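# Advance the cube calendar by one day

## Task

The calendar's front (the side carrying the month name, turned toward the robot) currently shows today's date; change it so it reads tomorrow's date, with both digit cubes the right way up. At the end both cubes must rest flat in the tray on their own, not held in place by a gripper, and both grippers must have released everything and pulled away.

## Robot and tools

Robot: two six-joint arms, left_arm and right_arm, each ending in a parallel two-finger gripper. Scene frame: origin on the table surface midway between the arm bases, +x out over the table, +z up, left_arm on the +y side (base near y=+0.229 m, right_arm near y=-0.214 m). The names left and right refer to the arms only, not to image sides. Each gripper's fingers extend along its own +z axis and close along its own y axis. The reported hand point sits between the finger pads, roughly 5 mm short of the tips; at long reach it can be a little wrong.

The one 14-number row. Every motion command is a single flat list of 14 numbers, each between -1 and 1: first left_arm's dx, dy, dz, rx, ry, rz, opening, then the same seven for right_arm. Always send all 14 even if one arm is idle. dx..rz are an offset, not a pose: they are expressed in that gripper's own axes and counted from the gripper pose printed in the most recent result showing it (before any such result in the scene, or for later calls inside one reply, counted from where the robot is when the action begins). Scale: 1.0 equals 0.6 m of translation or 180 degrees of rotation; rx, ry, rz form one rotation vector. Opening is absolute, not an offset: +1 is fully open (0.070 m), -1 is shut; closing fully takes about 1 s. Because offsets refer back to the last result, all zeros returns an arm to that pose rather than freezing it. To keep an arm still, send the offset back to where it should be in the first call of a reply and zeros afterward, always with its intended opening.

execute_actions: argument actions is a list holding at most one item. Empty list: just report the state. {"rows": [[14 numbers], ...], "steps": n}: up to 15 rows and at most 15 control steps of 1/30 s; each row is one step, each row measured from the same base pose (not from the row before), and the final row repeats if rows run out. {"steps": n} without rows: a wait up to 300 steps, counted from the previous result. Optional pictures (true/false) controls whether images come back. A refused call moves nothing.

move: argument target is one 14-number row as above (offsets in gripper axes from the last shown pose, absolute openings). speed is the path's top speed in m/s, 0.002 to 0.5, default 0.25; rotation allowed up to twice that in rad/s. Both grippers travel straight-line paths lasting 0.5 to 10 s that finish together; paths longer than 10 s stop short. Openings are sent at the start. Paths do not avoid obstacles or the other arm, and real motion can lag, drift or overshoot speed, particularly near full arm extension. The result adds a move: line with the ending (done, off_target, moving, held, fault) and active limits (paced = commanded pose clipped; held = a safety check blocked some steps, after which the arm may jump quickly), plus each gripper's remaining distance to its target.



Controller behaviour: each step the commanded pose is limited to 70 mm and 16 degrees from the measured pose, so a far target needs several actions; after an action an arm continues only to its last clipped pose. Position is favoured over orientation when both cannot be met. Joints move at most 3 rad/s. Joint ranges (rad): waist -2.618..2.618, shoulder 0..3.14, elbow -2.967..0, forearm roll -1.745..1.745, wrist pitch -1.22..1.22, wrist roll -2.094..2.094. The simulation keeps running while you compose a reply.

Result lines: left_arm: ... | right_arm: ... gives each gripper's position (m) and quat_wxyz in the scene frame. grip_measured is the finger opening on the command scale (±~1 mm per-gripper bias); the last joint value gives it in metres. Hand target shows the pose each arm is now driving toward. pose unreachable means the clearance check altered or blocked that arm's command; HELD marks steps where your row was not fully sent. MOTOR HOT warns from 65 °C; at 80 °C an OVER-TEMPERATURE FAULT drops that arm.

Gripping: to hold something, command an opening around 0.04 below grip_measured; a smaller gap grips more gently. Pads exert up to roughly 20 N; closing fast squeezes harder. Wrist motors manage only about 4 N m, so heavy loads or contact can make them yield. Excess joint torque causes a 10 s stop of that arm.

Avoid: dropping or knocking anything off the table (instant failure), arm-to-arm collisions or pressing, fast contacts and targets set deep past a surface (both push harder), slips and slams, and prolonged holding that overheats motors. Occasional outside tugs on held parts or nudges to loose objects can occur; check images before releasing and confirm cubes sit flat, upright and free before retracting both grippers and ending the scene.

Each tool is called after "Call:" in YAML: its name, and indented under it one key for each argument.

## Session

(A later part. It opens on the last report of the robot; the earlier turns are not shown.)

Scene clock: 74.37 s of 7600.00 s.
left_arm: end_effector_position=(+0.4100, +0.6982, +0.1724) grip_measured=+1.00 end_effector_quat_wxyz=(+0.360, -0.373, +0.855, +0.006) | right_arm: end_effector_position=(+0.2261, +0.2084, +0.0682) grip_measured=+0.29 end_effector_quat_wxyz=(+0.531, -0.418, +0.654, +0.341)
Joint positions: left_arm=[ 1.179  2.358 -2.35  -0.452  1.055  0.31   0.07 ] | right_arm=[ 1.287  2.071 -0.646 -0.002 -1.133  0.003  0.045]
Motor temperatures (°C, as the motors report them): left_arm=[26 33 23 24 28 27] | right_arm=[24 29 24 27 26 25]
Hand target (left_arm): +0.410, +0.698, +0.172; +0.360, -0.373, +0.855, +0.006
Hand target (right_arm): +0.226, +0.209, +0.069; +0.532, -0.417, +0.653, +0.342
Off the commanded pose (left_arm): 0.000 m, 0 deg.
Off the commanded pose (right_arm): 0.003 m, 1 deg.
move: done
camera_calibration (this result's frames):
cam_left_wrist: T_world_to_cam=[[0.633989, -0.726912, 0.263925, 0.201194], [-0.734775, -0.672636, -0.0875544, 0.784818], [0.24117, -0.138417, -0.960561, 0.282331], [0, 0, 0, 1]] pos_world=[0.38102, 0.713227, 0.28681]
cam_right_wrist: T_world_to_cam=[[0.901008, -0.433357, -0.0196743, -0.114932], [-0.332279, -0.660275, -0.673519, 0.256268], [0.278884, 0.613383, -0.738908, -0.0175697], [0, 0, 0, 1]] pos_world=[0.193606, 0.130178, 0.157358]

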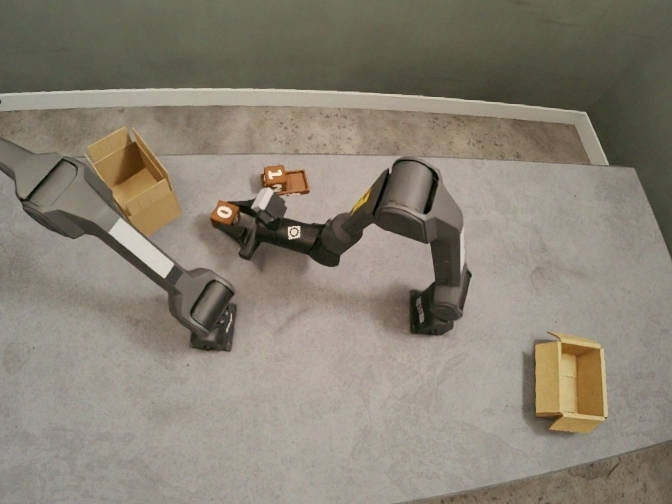

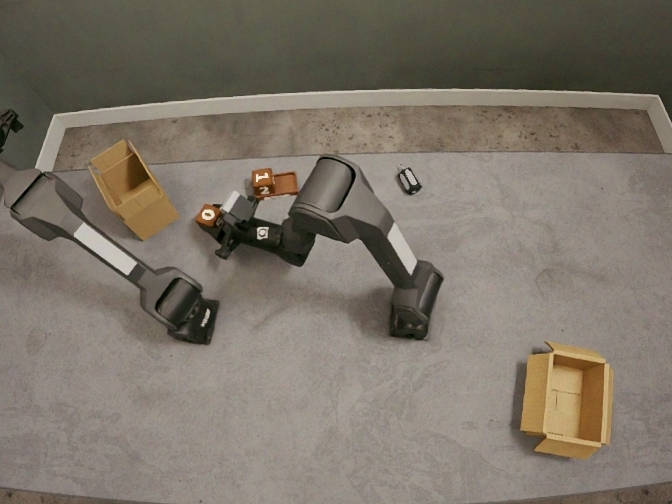

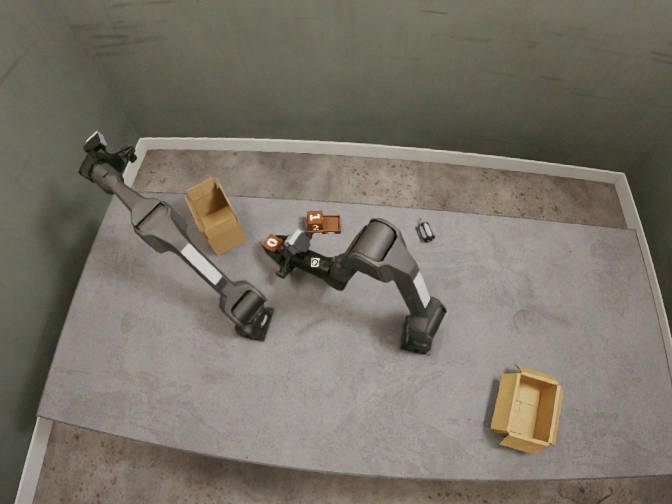

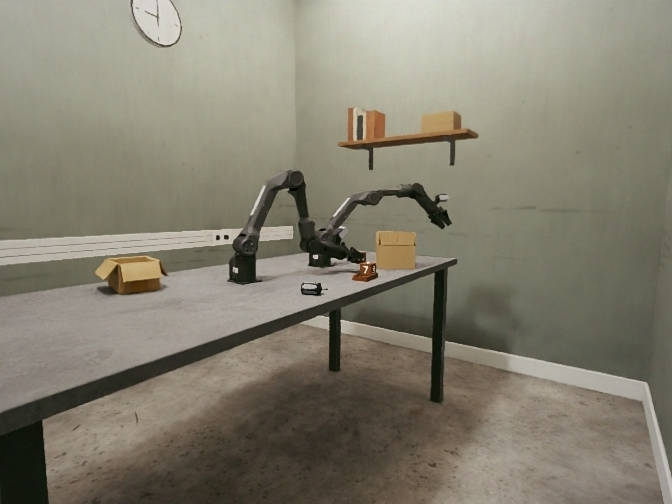

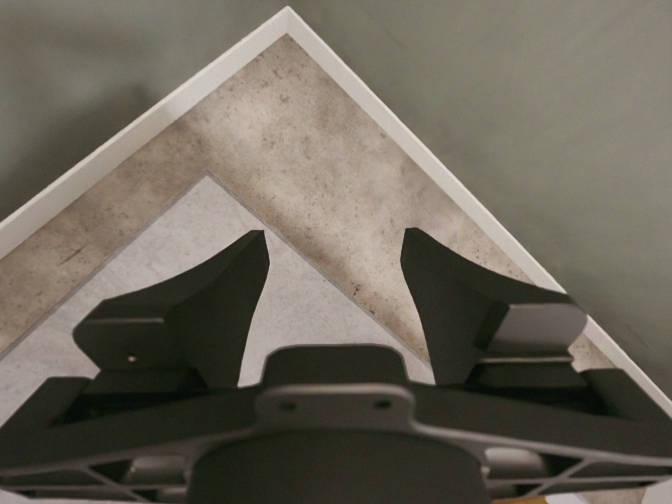

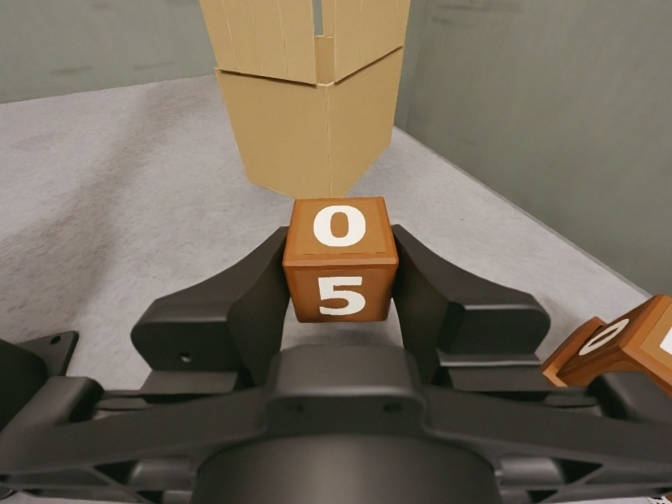

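Call:
move:
  target: [0,0,0,0,0,0,1,0.073,0,-0.02,0,0,0,0.23]
  speed: 0.04

Call:
zoom_image:
  camera: "cam_low"
  region: [290,220,400,290]

Scene clock: 77.87 s of 7600.00 s.
left_arm: end_effector_position=(+0.4100, +0.6982, +0.1724) grip_measured=+1.00 end_effector_quat_wxyz=(+0.360, -0.373, +0.855, +0.006) | right_arm: end_effector_position=(+0.2186, +0.1905, +0.0322) grip_measured=+0.29 end_effector_quat_wxyz=(+0.514, -0.426, +0.668, +0.330)
Joint positions: left_arm=[ 1.179  2.358 -2.35  -0.452  1.055  0.31   0.07 ] | right_arm=[ 1.284  2.159 -0.585 -0.004 -1.23   0.003  0.045]
Motor temperatures (°C, as the motors report them): left_arm=[26 33 23 24 28 27] | right_arm=[24 29 24 27 26 25]
Hand target (left_arm): +0.410, +0.698, +0.172; +0.360, -0.373, +0.855, +0.006
Hand target (right_arm): +0.218, +0.189, +0.028; +0.510, -0.428, +0.670, +0.328
Off the commanded pose (left_arm): 0.000 m, 0 deg.
Off the commanded pose (right_arm): 0.005 m, 3 deg.
joint sent to its limit (right arm) — the command would take joint 5 (wrist pitch) past its lower limit, so that joint was sent only as far as its limit.
move: off_target (right_arm)
camera_calibration (this result's frames):
cam_left_wrist: T_world_to_cam=[[0.633989, -0.726912, 0.263926, 0.201194], [-0.734776, -0.672636, -0.0875544, 0.784818], [0.24117, -0.138418, -0.960561, 0.282331], [0, 0, 0, 1]] pos_world=[0.38102, 0.713227, 0.28681]
cam_right_wrist: T_world_to_cam=[[0.900267, -0.43491, -0.0192856, -0.116178], [-0.347238, -0.690654, -0.634368, 0.225482], [0.262574, 0.577798, -0.77279, -0.0197385], [0, 0, 0, 1]] pos_world=[0.18807, 0.116608, 0.125545]

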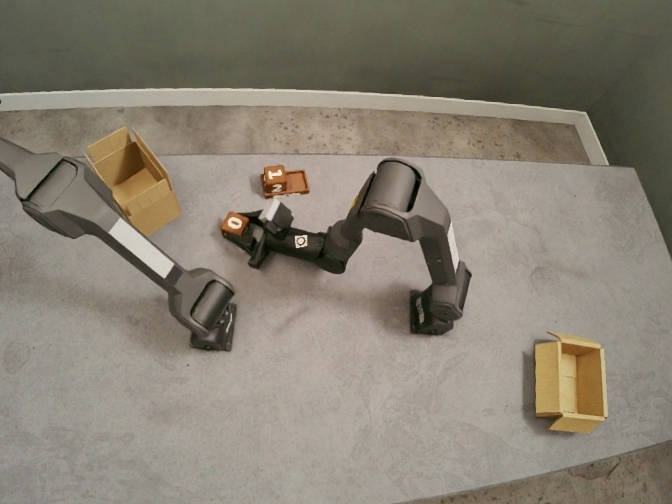

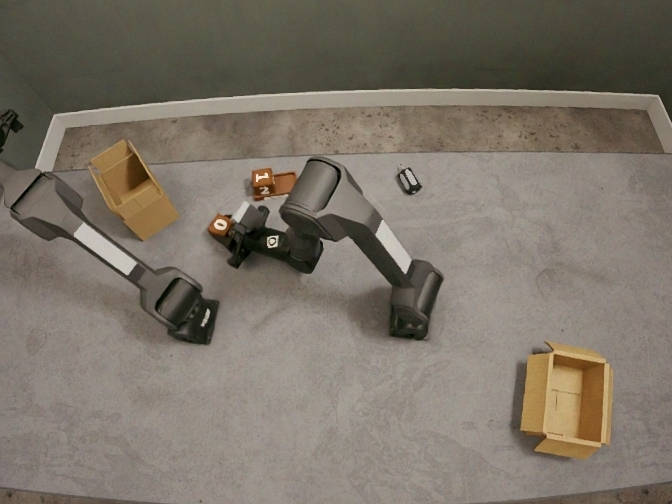

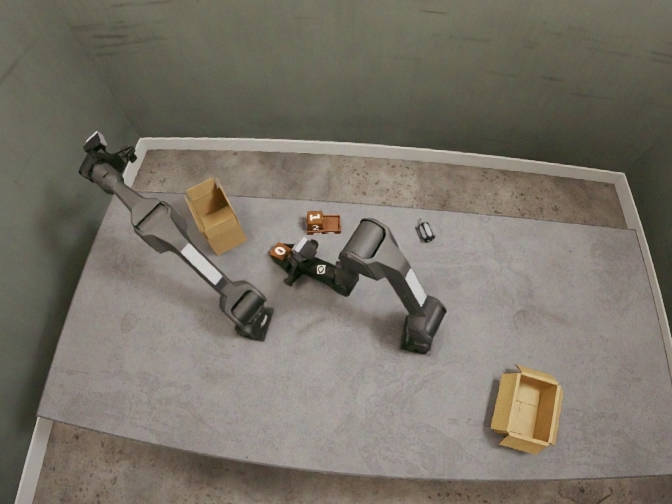

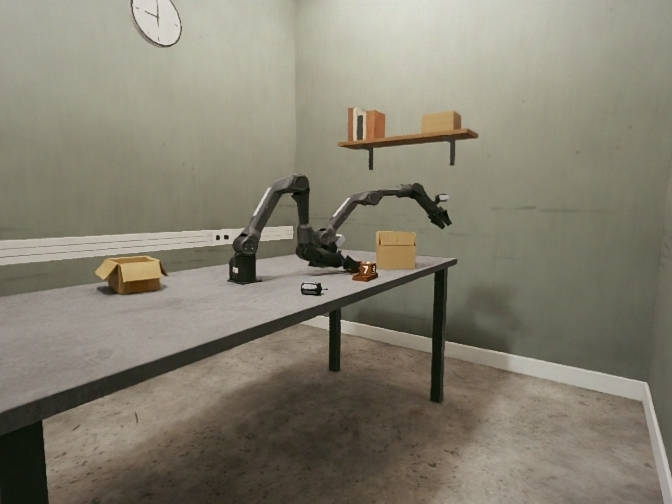

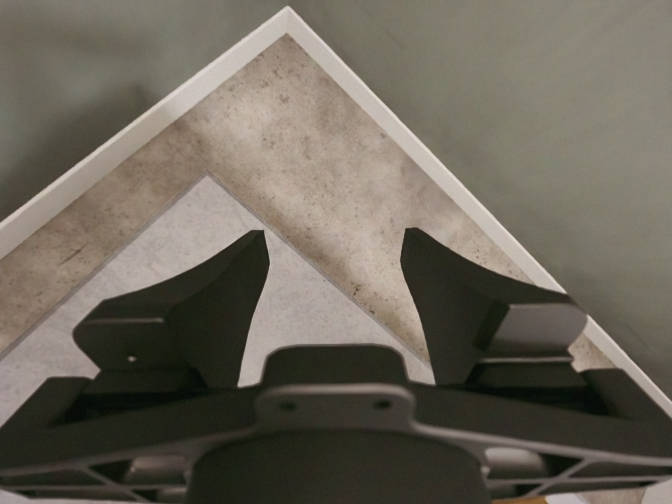

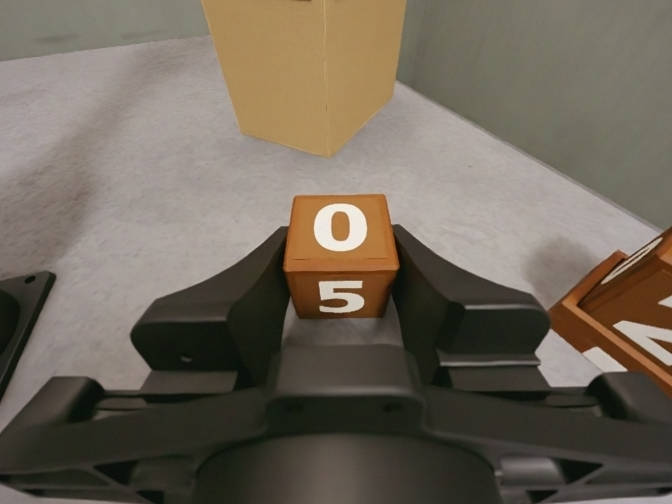

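Region (290, 220, 400, 290) of cam_low's 672x504 image, scaled by 4.582, with more detail than that image has; it fills the top 321 rows of this view, and the rest is white.

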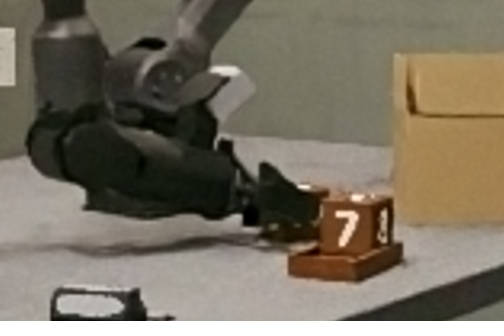

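Call:
execute_actions:
  actions:
    - {"rows":[[0,0,0,0,0,0,1,0,0,0,0,0,0,1]]}
  pictures: false

Call:
move:
  target: [0,0,0,0,0,0,1,-0.046,0,-0.005,0,0.405,0,1]
  speed: 0.3

Call:
move:
  target: [0,0,0,0,0,0,1,0,0,0,0,0,0.5,1]
  speed: 0.4

Scene clock: 80.87 s of 7600.00 s.
left_arm: end_effector_position=(+0.4100, +0.6982, +0.1724) grip_measured=+1.00 end_effector_quat_wxyz=(+0.360, -0.373, +0.855, +0.006) | right_arm: end_effector_position=(+0.2179, +0.1904, +0.0306) grip_measured=+1.00 end_effector_quat_wxyz=(+0.512, -0.427, +0.668, +0.330)
Joint positions: left_arm=[ 1.179  2.358 -2.35  -0.452  1.055  0.31   0.07 ] | right_arm=[ 1.286  2.162 -0.585 -0.004 -1.229  0.003  0.07 ]
Motor temperatures (°C, as the motors report them): left_arm=[26 33 23 24 28 27] | right_arm=[24 29 24 27 26 25]
Hand target (left_arm): +0.410, +0.698, +0.172; +0.360, -0.373, +0.855, +0.006
Hand target (right_arm): +0.219, +0.191, +0.032; +0.514, -0.426, +0.668, +0.330
Off the commanded pose (left_arm): 0.000 m, 0 deg.
Off the commanded pose (right_arm): 0.002 m, 0 deg.
joint sent to its limit (right arm) — the command would take joint 5 (wrist pitch) past its lower limit, so that joint was sent only as far as its limit.
Steps of this call (steps 1 to 75: nothing new was sent; steps 76 to 90: all 15 steps of this action). Readings (end_effector_position):
76: left_arm (+0.4100, +0.6982, +0.1724) | right_arm (+0.2177, +0.1893, +0.0303)
77: left_arm (+0.4100, +0.6982, +0.1724) | right_arm (+0.2167, +0.1882, +0.0264)
79: left_arm (+0.4100, +0.6982, +0.1724) | right_arm (+0.2163, +0.1878, +0.0246)
83: left_arm (+0.4100, +0.6982, +0.1724) | right_arm (+0.2167, +0.1886, +0.0257)
90: the state above

Scene clock: 83.67 s of 7600.00 s.
left_arm: end_effector_position=(+0.4100, +0.6982, +0.1724) grip_measured=+1.00 end_effector_quat_wxyz=(+0.360, -0.373, +0.855, +0.006) | right_arm: end_effector_position=(+0.2212, +0.1958, +0.0568) grip_measured=+1.00 end_effector_quat_wxyz=(+0.027, -0.535, +0.845, +0.011)
Joint positions: left_arm=[ 1.179  2.358 -2.35  -0.452  1.055  0.31   0.07 ] | right_arm=[ 1.291  2.182 -1.792 -0.011  1.21   0.016  0.07 ]
Motor temperatures (°C, as the motors report them): left_arm=[26 33 23 24 28 27] | right_arm=[24 29 24 27 26 25]
Hand target (left_arm): +0.410, +0.698, +0.172; +0.360, -0.373, +0.855, +0.006
Hand target (right_arm): +0.221, +0.196, +0.057; +0.027, -0.535, +0.845, +0.011
Off the commanded pose (left_arm): 0.000 m, 0 deg.
Off the commanded pose (right_arm): 0.003 m, 1 deg.
joint sent to its limit (right arm) — the command would take joint 5 (wrist pitch) past its upper limit, so that joint was sent only as far as its limit.
move: done
camera_calibration (this result's frames):
cam_left_wrist: T_world_to_cam=[[0.633989, -0.726912, 0.263925, 0.201194], [-0.734775, -0.672636, -0.0875546, 0.784818], [0.24117, -0.138417, -0.960561, 0.282331], [0, 0, 0, 1]] pos_world=[0.38102, 0.713227, 0.28681]
cam_right_wrist: T_world_to_cam=[[0.894482, -0.446615, 0.0208917, -0.114401], [-0.38641, -0.748707, 0.538634, 0.199093], [-0.22492, -0.489871, -0.842281, 0.316385], [0, 0, 0, 1]] pos_world=[0.250422, 0.252957, 0.161637]

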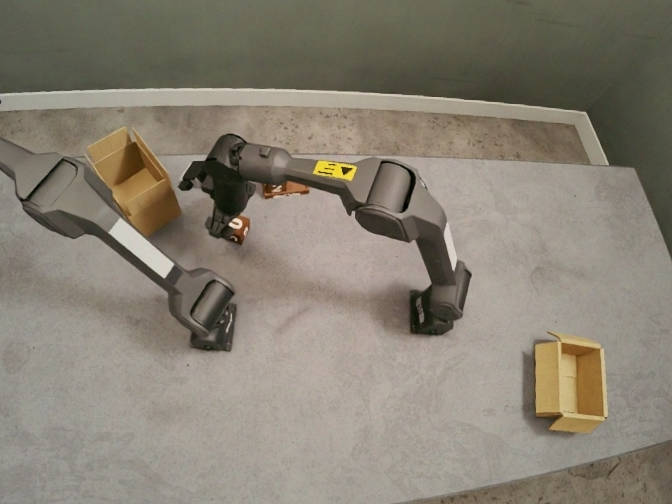

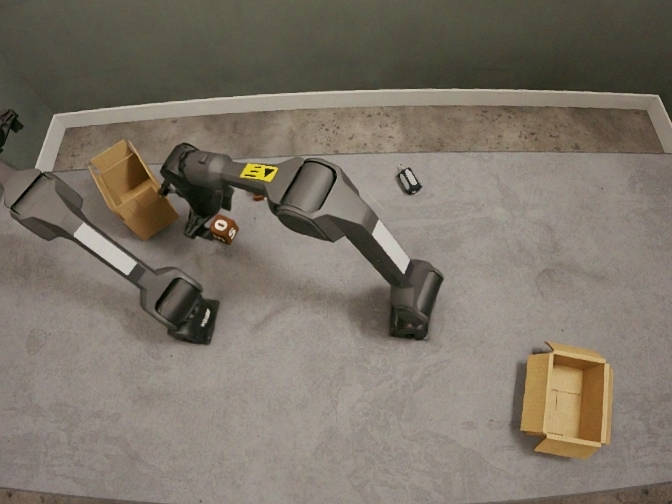

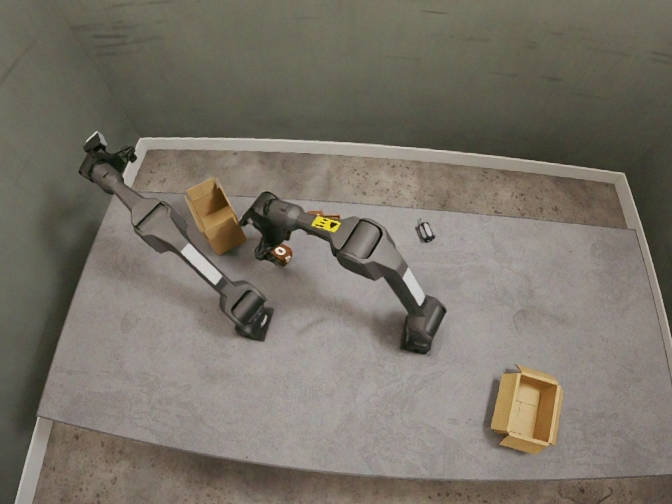

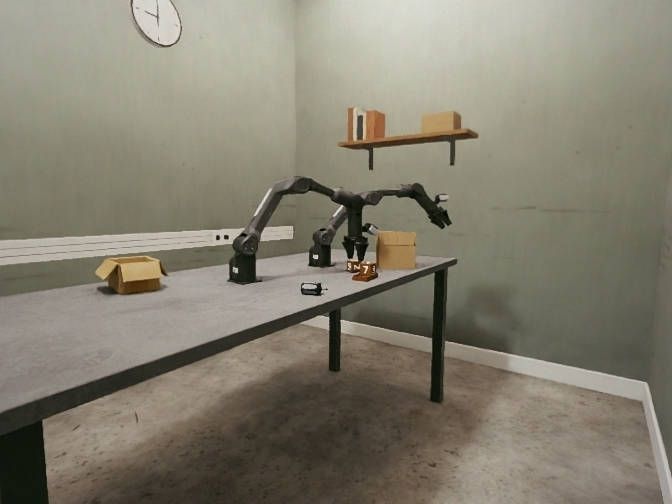

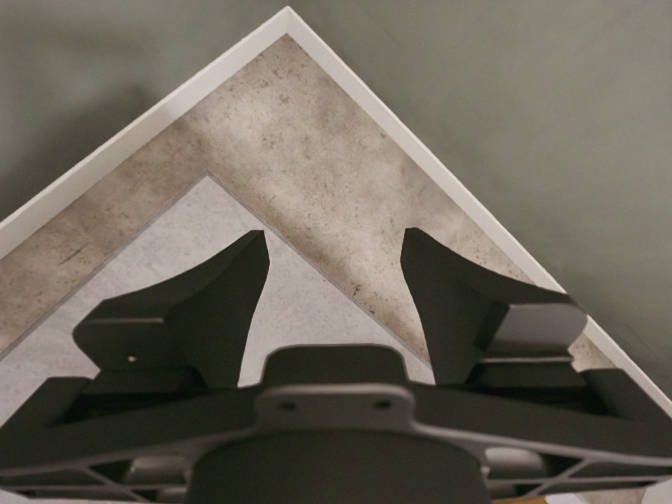

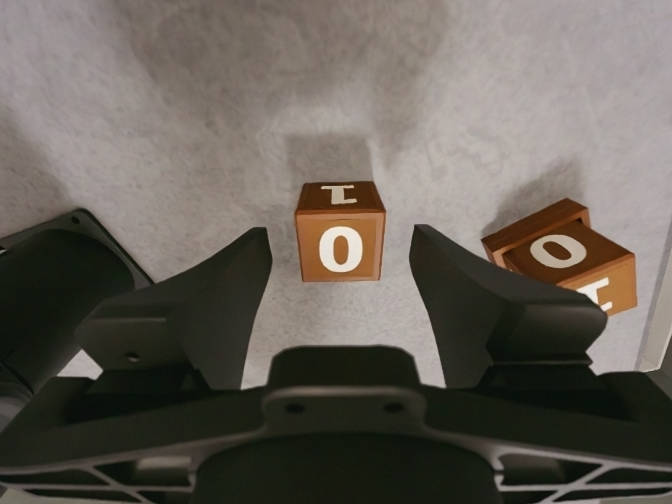

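Scene clock: 86.07 s of 7600.00 s.
left_arm: end_effector_position=(+0.4100, +0.6982, +0.1724) grip_measured=+1.00 end_effector_quat_wxyz=(+0.360, -0.373, +0.855, +0.006) | right_arm: end_effector_position=(+0.2215, +0.1957, +0.0567) grip_measured=+1.00 end_effector_quat_wxyz=(+0.011, +0.220, +0.975, +0.027)
Joint positions: left_arm=[ 1.179  2.358 -2.35  -0.452  1.055  0.31   0.07 ] | right_arm=[ 1.29   2.182 -1.791 -0.011  1.21   1.587  0.07 ]
Motor temperatures (°C, as the motors report them): left_arm=[26 34 23 24 28 27] | right_arm=[24 29 24 27 26 25]
Hand target (left_arm): +0.410, +0.698, +0.172; +0.360, -0.373, +0.855, +0.006
Hand target (right_arm): +0.221, +0.196, +0.057; +0.011, +0.219, +0.975, +0.027
Off the commanded pose (left_arm): 0.000 m, 0 deg.
Off the commanded pose (right_arm): 0.000 m, 0 deg.
move: done
camera_calibration (this result's frames):
cam_left_wrist: T_world_to_cam=[[0.633989, -0.726912, 0.263925, 0.201194], [-0.734775, -0.672636, -0.0875545, 0.784818], [0.24117, -0.138417, -0.960561, 0.282331], [0, 0, 0, 1]] pos_world=[0.38102, 0.713227, 0.28681]
cam_right_wrist: T_world_to_cam=[[-0.446098, -0.893846, -0.0451151, 0.273447], [-0.740714, 0.340441, 0.579174, 0.0622226], [-0.502333, 0.291786, -0.813955, 0.223207], [0, 0, 0, 1]] pos_world=[0.280197, 0.158108, 0.157979]

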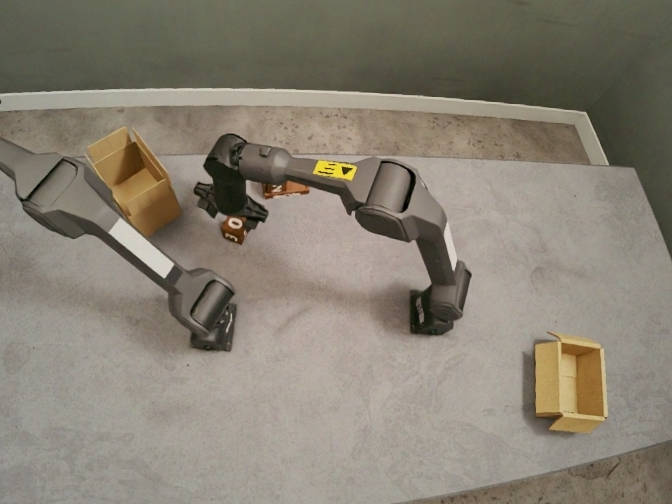

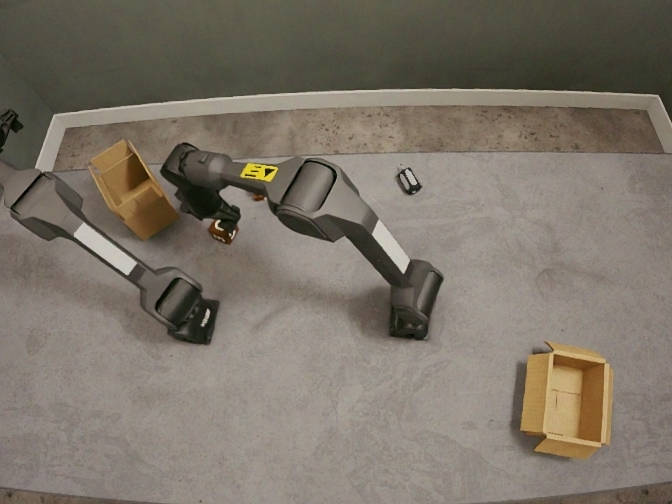

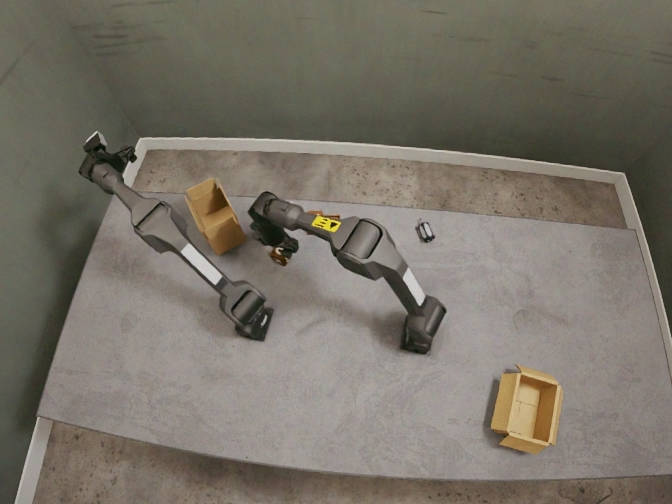

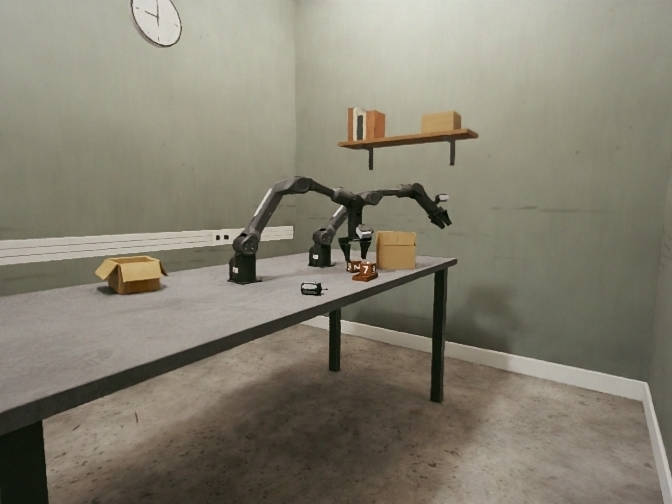

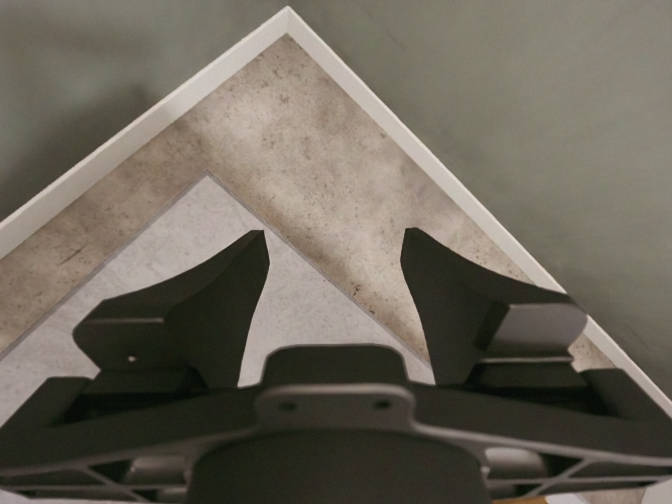

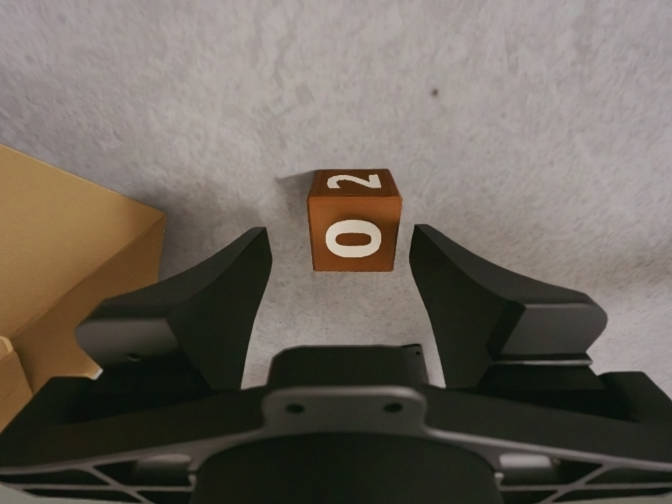

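Call:
move:
  target: [0,0,0,0,0,0,1,0.006,-0.014,0.049,0.018,0.003,0,1]
  speed: 0.06

Call:
execute_actions:
  actions:
    - {"rows":[[0,0,0,0,0,0,1,0,0,0,0,0,0,0.23]]}
  pictures: false

Call:
execute_actions:
  actions:
    - {"rows":[[0,0,0,0,0,0,1,0,0,0,0,0,0,0.23],[0,0,0,0,0,0,1,0,0,0,0,0,0,0.23],[0,0,0,0,0,0,1,0,0,-0.005,0,0,0,0.23],[0,0,0,0,0,0,1,0,0,-0.015,0,0,0,0.23]]}
  pictures: false

Call:
move:
  target: [0,0,0,0,0,0,1,-0.165,-0.2,-0.042,0,0,-0.69,0.23]
  speed: 0.4

Scene clock: 91.57 s of 7600.00 s.
left_arm: end_effector_position=(+0.4100, +0.6982, +0.1724) grip_measured=+1.00 end_effector_quat_wxyz=(+0.360, -0.373, +0.855, +0.006) | right_arm: end_effector_position=(+0.2153, +0.1904, +0.0258) grip_measured=+1.00 end_effector_quat_wxyz=(+0.000, +0.220, +0.976, -0.001)
Joint positions: left_arm=[ 1.179  2.358 -2.35  -0.452  1.055  0.31   0.07 ] | right_arm=[ 1.293  2.235 -1.762 -0.     1.187  1.587  0.07 ]
Motor temperatures (°C, as the motors report them): left_arm=[26 34 23 25 28 27] | right_arm=[24 30 24 27 26 25]
Hand target (left_arm): +0.410, +0.698, +0.172; +0.360, -0.373, +0.855, +0.006
Hand target (right_arm): +0.216, +0.191, +0.027; +0.000, +0.220, +0.976, +0.000
Off the commanded pose (left_arm): 0.000 m, 0 deg.
Off the commanded pose (right_arm): 0.001 m, 0 deg.
After step 90, 1.70 s passed at rest.
move: done
camera_calibration (this result's frames):
cam_left_wrist: T_world_to_cam=[[0.633989, -0.726912, 0.263926, 0.201194], [-0.734775, -0.672636, -0.0875543, 0.784818], [0.24117, -0.138418, -0.960561, 0.282331], [0, 0, 0, 1]] pos_world=[0.38102, 0.713227, 0.28681]
cam_right_wrist: T_world_to_cam=[[-0.446719, -0.894571, 0.0136225, 0.263317], [-0.721341, 0.369137, 0.586008, 0.0674802], [-0.529255, 0.251954, -0.810191, 0.20981], [0, 0, 0, 1]] pos_world=[0.277348, 0.157784, 0.126855]

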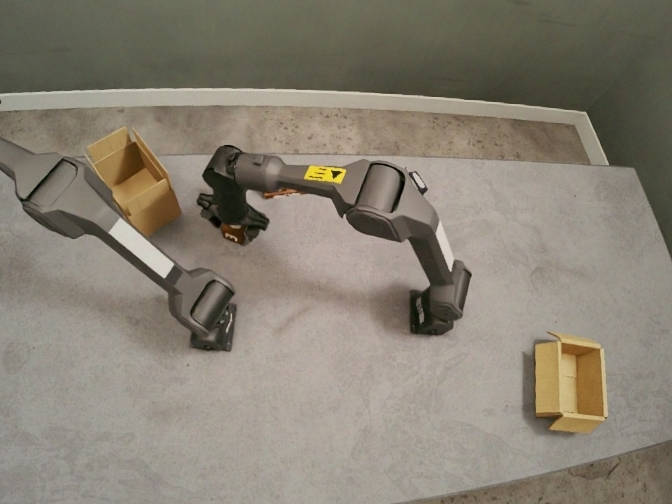

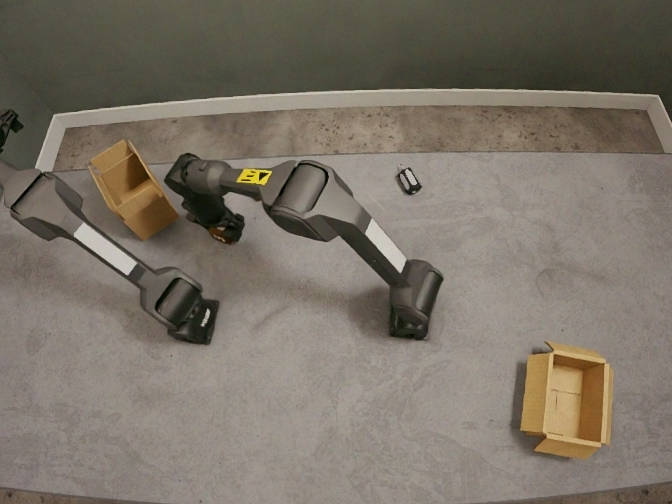

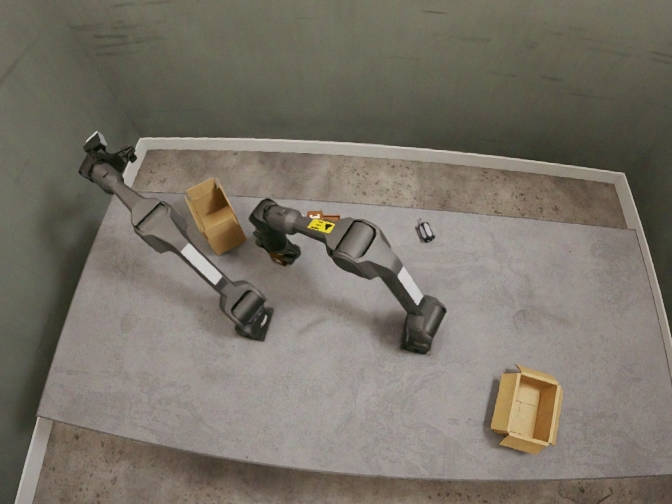

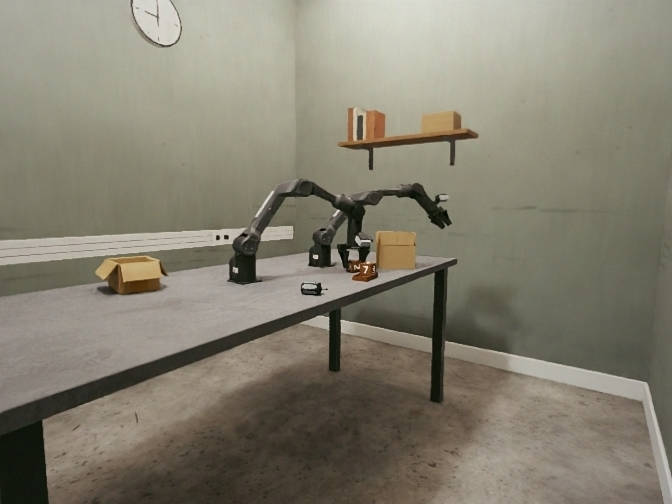

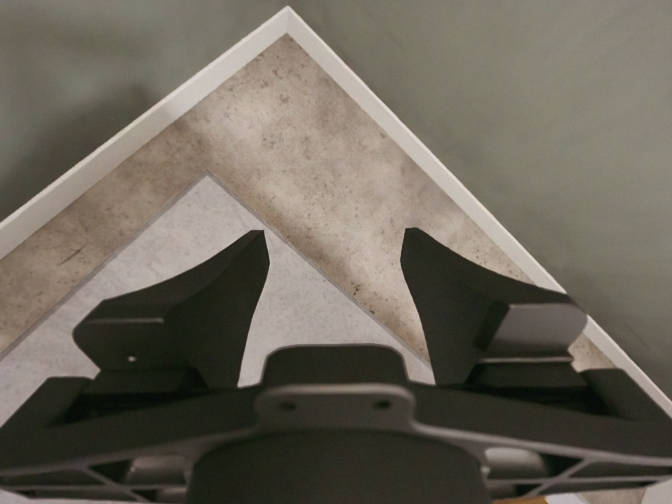

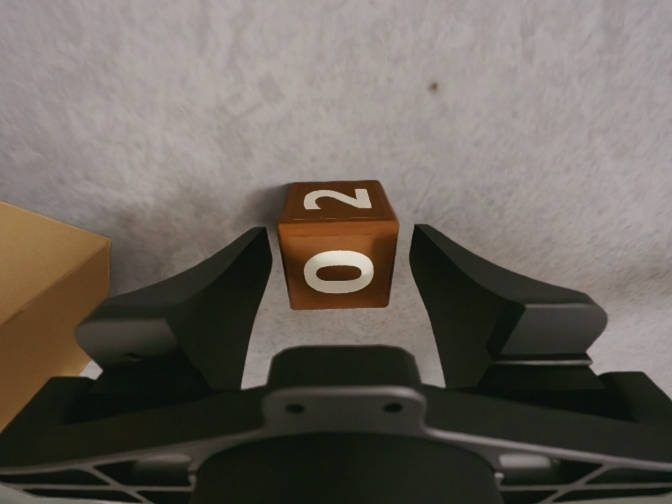

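Scene clock: 92.07 s of 7600.00 s.
left_arm: end_effector_position=(+0.4100, +0.6982, +0.1724) grip_measured=+1.00 end_effector_quat_wxyz=(+0.360, -0.373, +0.855, +0.006) | right_arm: end_effector_position=(+0.2153, +0.1904, +0.0258) grip_measured=+0.29 end_effector_quat_wxyz=(+0.000, +0.220, +0.976, -0.001)
Joint positions: left_arm=[ 1.179  2.358 -2.35  -0.452  1.055  0.31   0.07 ] | right_arm=[ 1.293  2.235 -1.762 -0.     1.187  1.586  0.045]
Motor temperatures (°C, as the motors report them): left_arm=[26 34 23 25 28 27] | right_arm=[24 30 24 27 26 25]
Hand target (left_arm): +0.410, +0.698, +0.172; +0.360, -0.373, +0.855, +0.006
Hand target (right_arm): +0.215, +0.190, +0.026; +0.000, +0.220, +0.976, -0.001
Off the commanded pose (left_arm): 0.000 m, 0 deg.
Off the commanded pose (right_arm): 0.000 m, 0 deg.
Steps of this call (steps 1 to 15: all 15 steps of this action). Readings (end_effector_position):
1: left_arm (+0.4100, +0.6982, +0.1724) | right_arm (+0.2153, +0.1904, +0.0258)
2: left_arm (+0.4100, +0.6982, +0.1724) | right_arm (+0.2153, +0.1904, +0.0257)
4: left_arm (+0.4100, +0.6982, +0.1724) | right_arm (+0.2153, +0.1904, +0.0257)
8: left_arm (+0.4100, +0.6982, +0.1724) | right_arm (+0.2153, +0.1904, +0.0257)
15: the state above

Scene clock: 92.57 s of 7600.00 s.
left_arm: end_effector_position=(+0.4100, +0.6982, +0.1724) grip_measured=+1.00 end_effector_quat_wxyz=(+0.360, -0.373, +0.855, +0.006) | right_arm: end_effector_position=(+0.2154, +0.1907, +0.0353) grip_measured=+0.29 end_effector_quat_wxyz=(+0.000, +0.220, +0.976, +0.002)
Joint positions: left_arm=[ 1.179  2.358 -2.35  -0.452  1.055  0.31   0.07 ] | right_arm=[ 1.293  2.222 -1.777 -0.     1.21   1.586  0.045]
Motor temperatures (°C, as the motors report them): left_arm=[26 34 23 25 28 27] | right_arm=[24 30 24 27 26 25]
Hand target (left_arm): +0.410, +0.698, +0.172; +0.360, -0.373, +0.855, +0.006
Hand target (right_arm): +0.215, +0.190, +0.035; +0.000, +0.220, +0.976, +0.001
Off the commanded pose (left_arm): 0.000 m, 0 deg.
Off the commanded pose (right_arm): 0.001 m, 0 deg.
joint sent to its limit (right arm) — the command would take joint 5 (wrist pitch) past its upper limit, so that joint was sent only as far as its limit.
Steps of this call (steps 1 to 15: all 15 steps of this action). Readings (end_effector_position):
1: left_arm (+0.4100, +0.6982, +0.1724) | right_arm (+0.2153, +0.1904, +0.0257)
2: left_arm (+0.4100, +0.6982, +0.1724) | right_arm (+0.2153, +0.1904, +0.0258)
4: left_arm (+0.4100, +0.6982, +0.1724) | right_arm (+0.2152, +0.1901, +0.0261)
8: left_arm (+0.4100, +0.6982, +0.1724) | right_arm (+0.2154, +0.1907, +0.0353)
15: the state above

Scene clock: 96.00 s of 7600.00 s.
left_arm: end_effector_position=(+0.4100, +0.6982, +0.1724) grip_measured=+1.00 end_effector_quat_wxyz=(+0.360, -0.373, +0.855, +0.006) | right_arm: end_effector_position=(+0.2570, +0.0398, +0.0622) grip_measured=+0.29 end_effector_quat_wxyz=(-0.002, +0.759, -0.651, +0.003)
Joint positions: left_arm=[ 1.179  2.358 -2.35  -0.452  1.055  0.31   0.07 ] | right_arm=[ 0.997  1.829 -1.236 -0.006  1.062 -0.874  0.045]
Motor temperatures (°C, as the motors report them): left_arm=[26 34 23 25 28 27] | right_arm=[24 30 24 27 26 25]
Hand target (left_arm): +0.410, +0.698, +0.172; +0.360, -0.373, +0.855, +0.006
Hand target (right_arm): +0.257, +0.040, +0.062; -0.002, +0.759, -0.651, +0.003
Off the commanded pose (left_arm): 0.000 m, 0 deg.
Off the commanded pose (right_arm): 0.004 m, 0 deg.
move: off_target (right_arm)
camera_calibration (this result's frames):
cam_left_wrist: T_world_to_cam=[[0.633989, -0.726912, 0.263925, 0.201194], [-0.734775, -0.672636, -0.0875545, 0.784818], [0.24117, -0.138417, -0.960561, 0.282331], [0, 0, 0, 1]] pos_world=[0.38102, 0.713227, 0.28681]
cam_right_wrist: T_world_to_cam=[[0.990943, 0.132986, 0.0186254, -0.263933], [0.0967454, -0.803216, 0.587779, -0.031874], [0.0931269, -0.580653, -0.808807, 0.172441], [0, 0, 0, 1]] pos_world=[0.248568, 0.109626, 0.163122]

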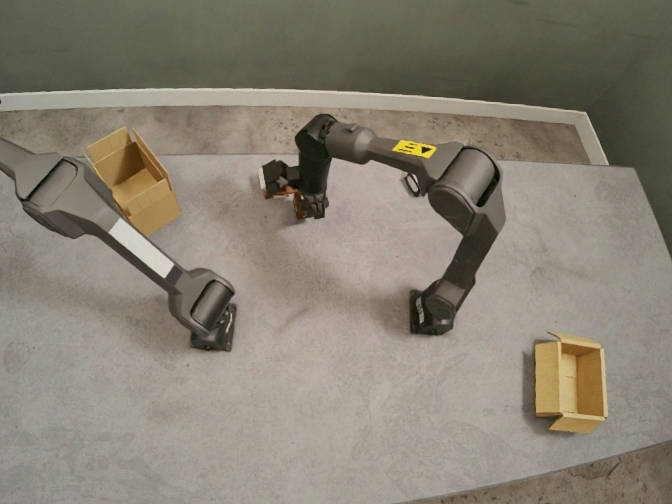

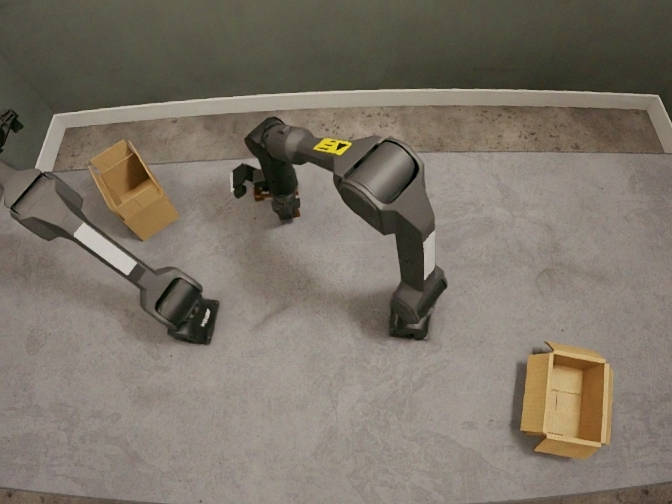

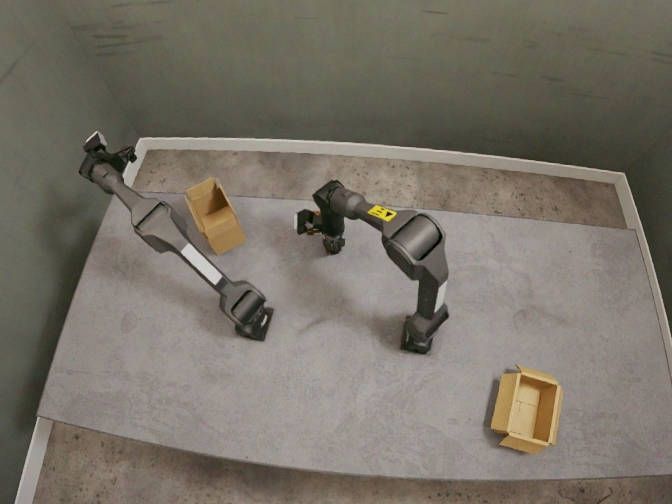

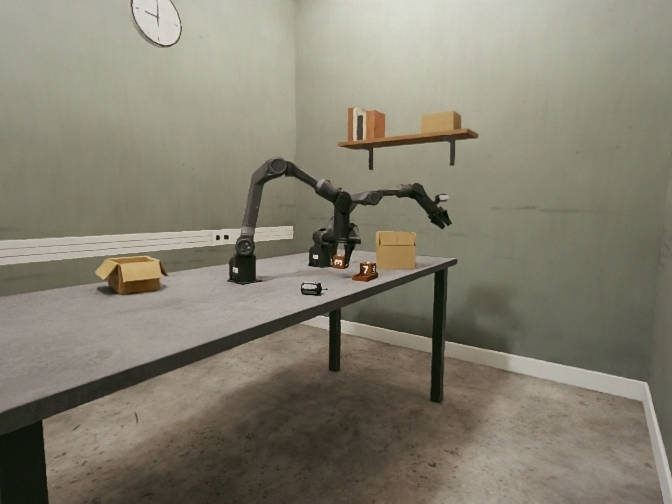

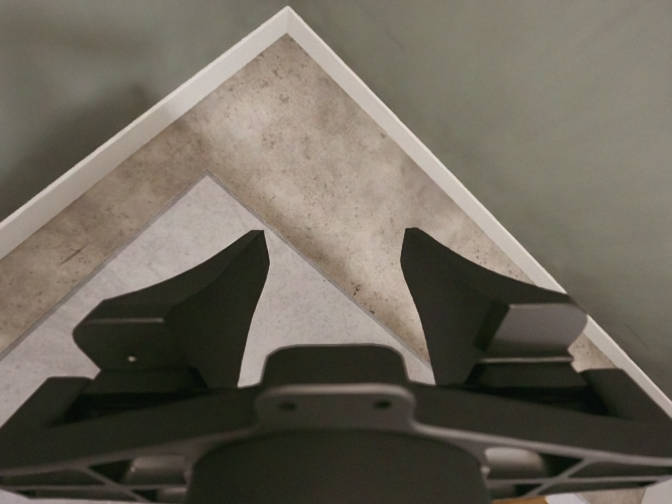

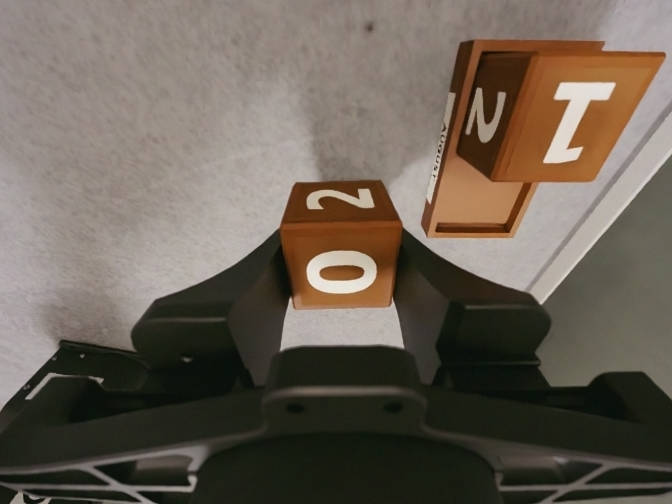

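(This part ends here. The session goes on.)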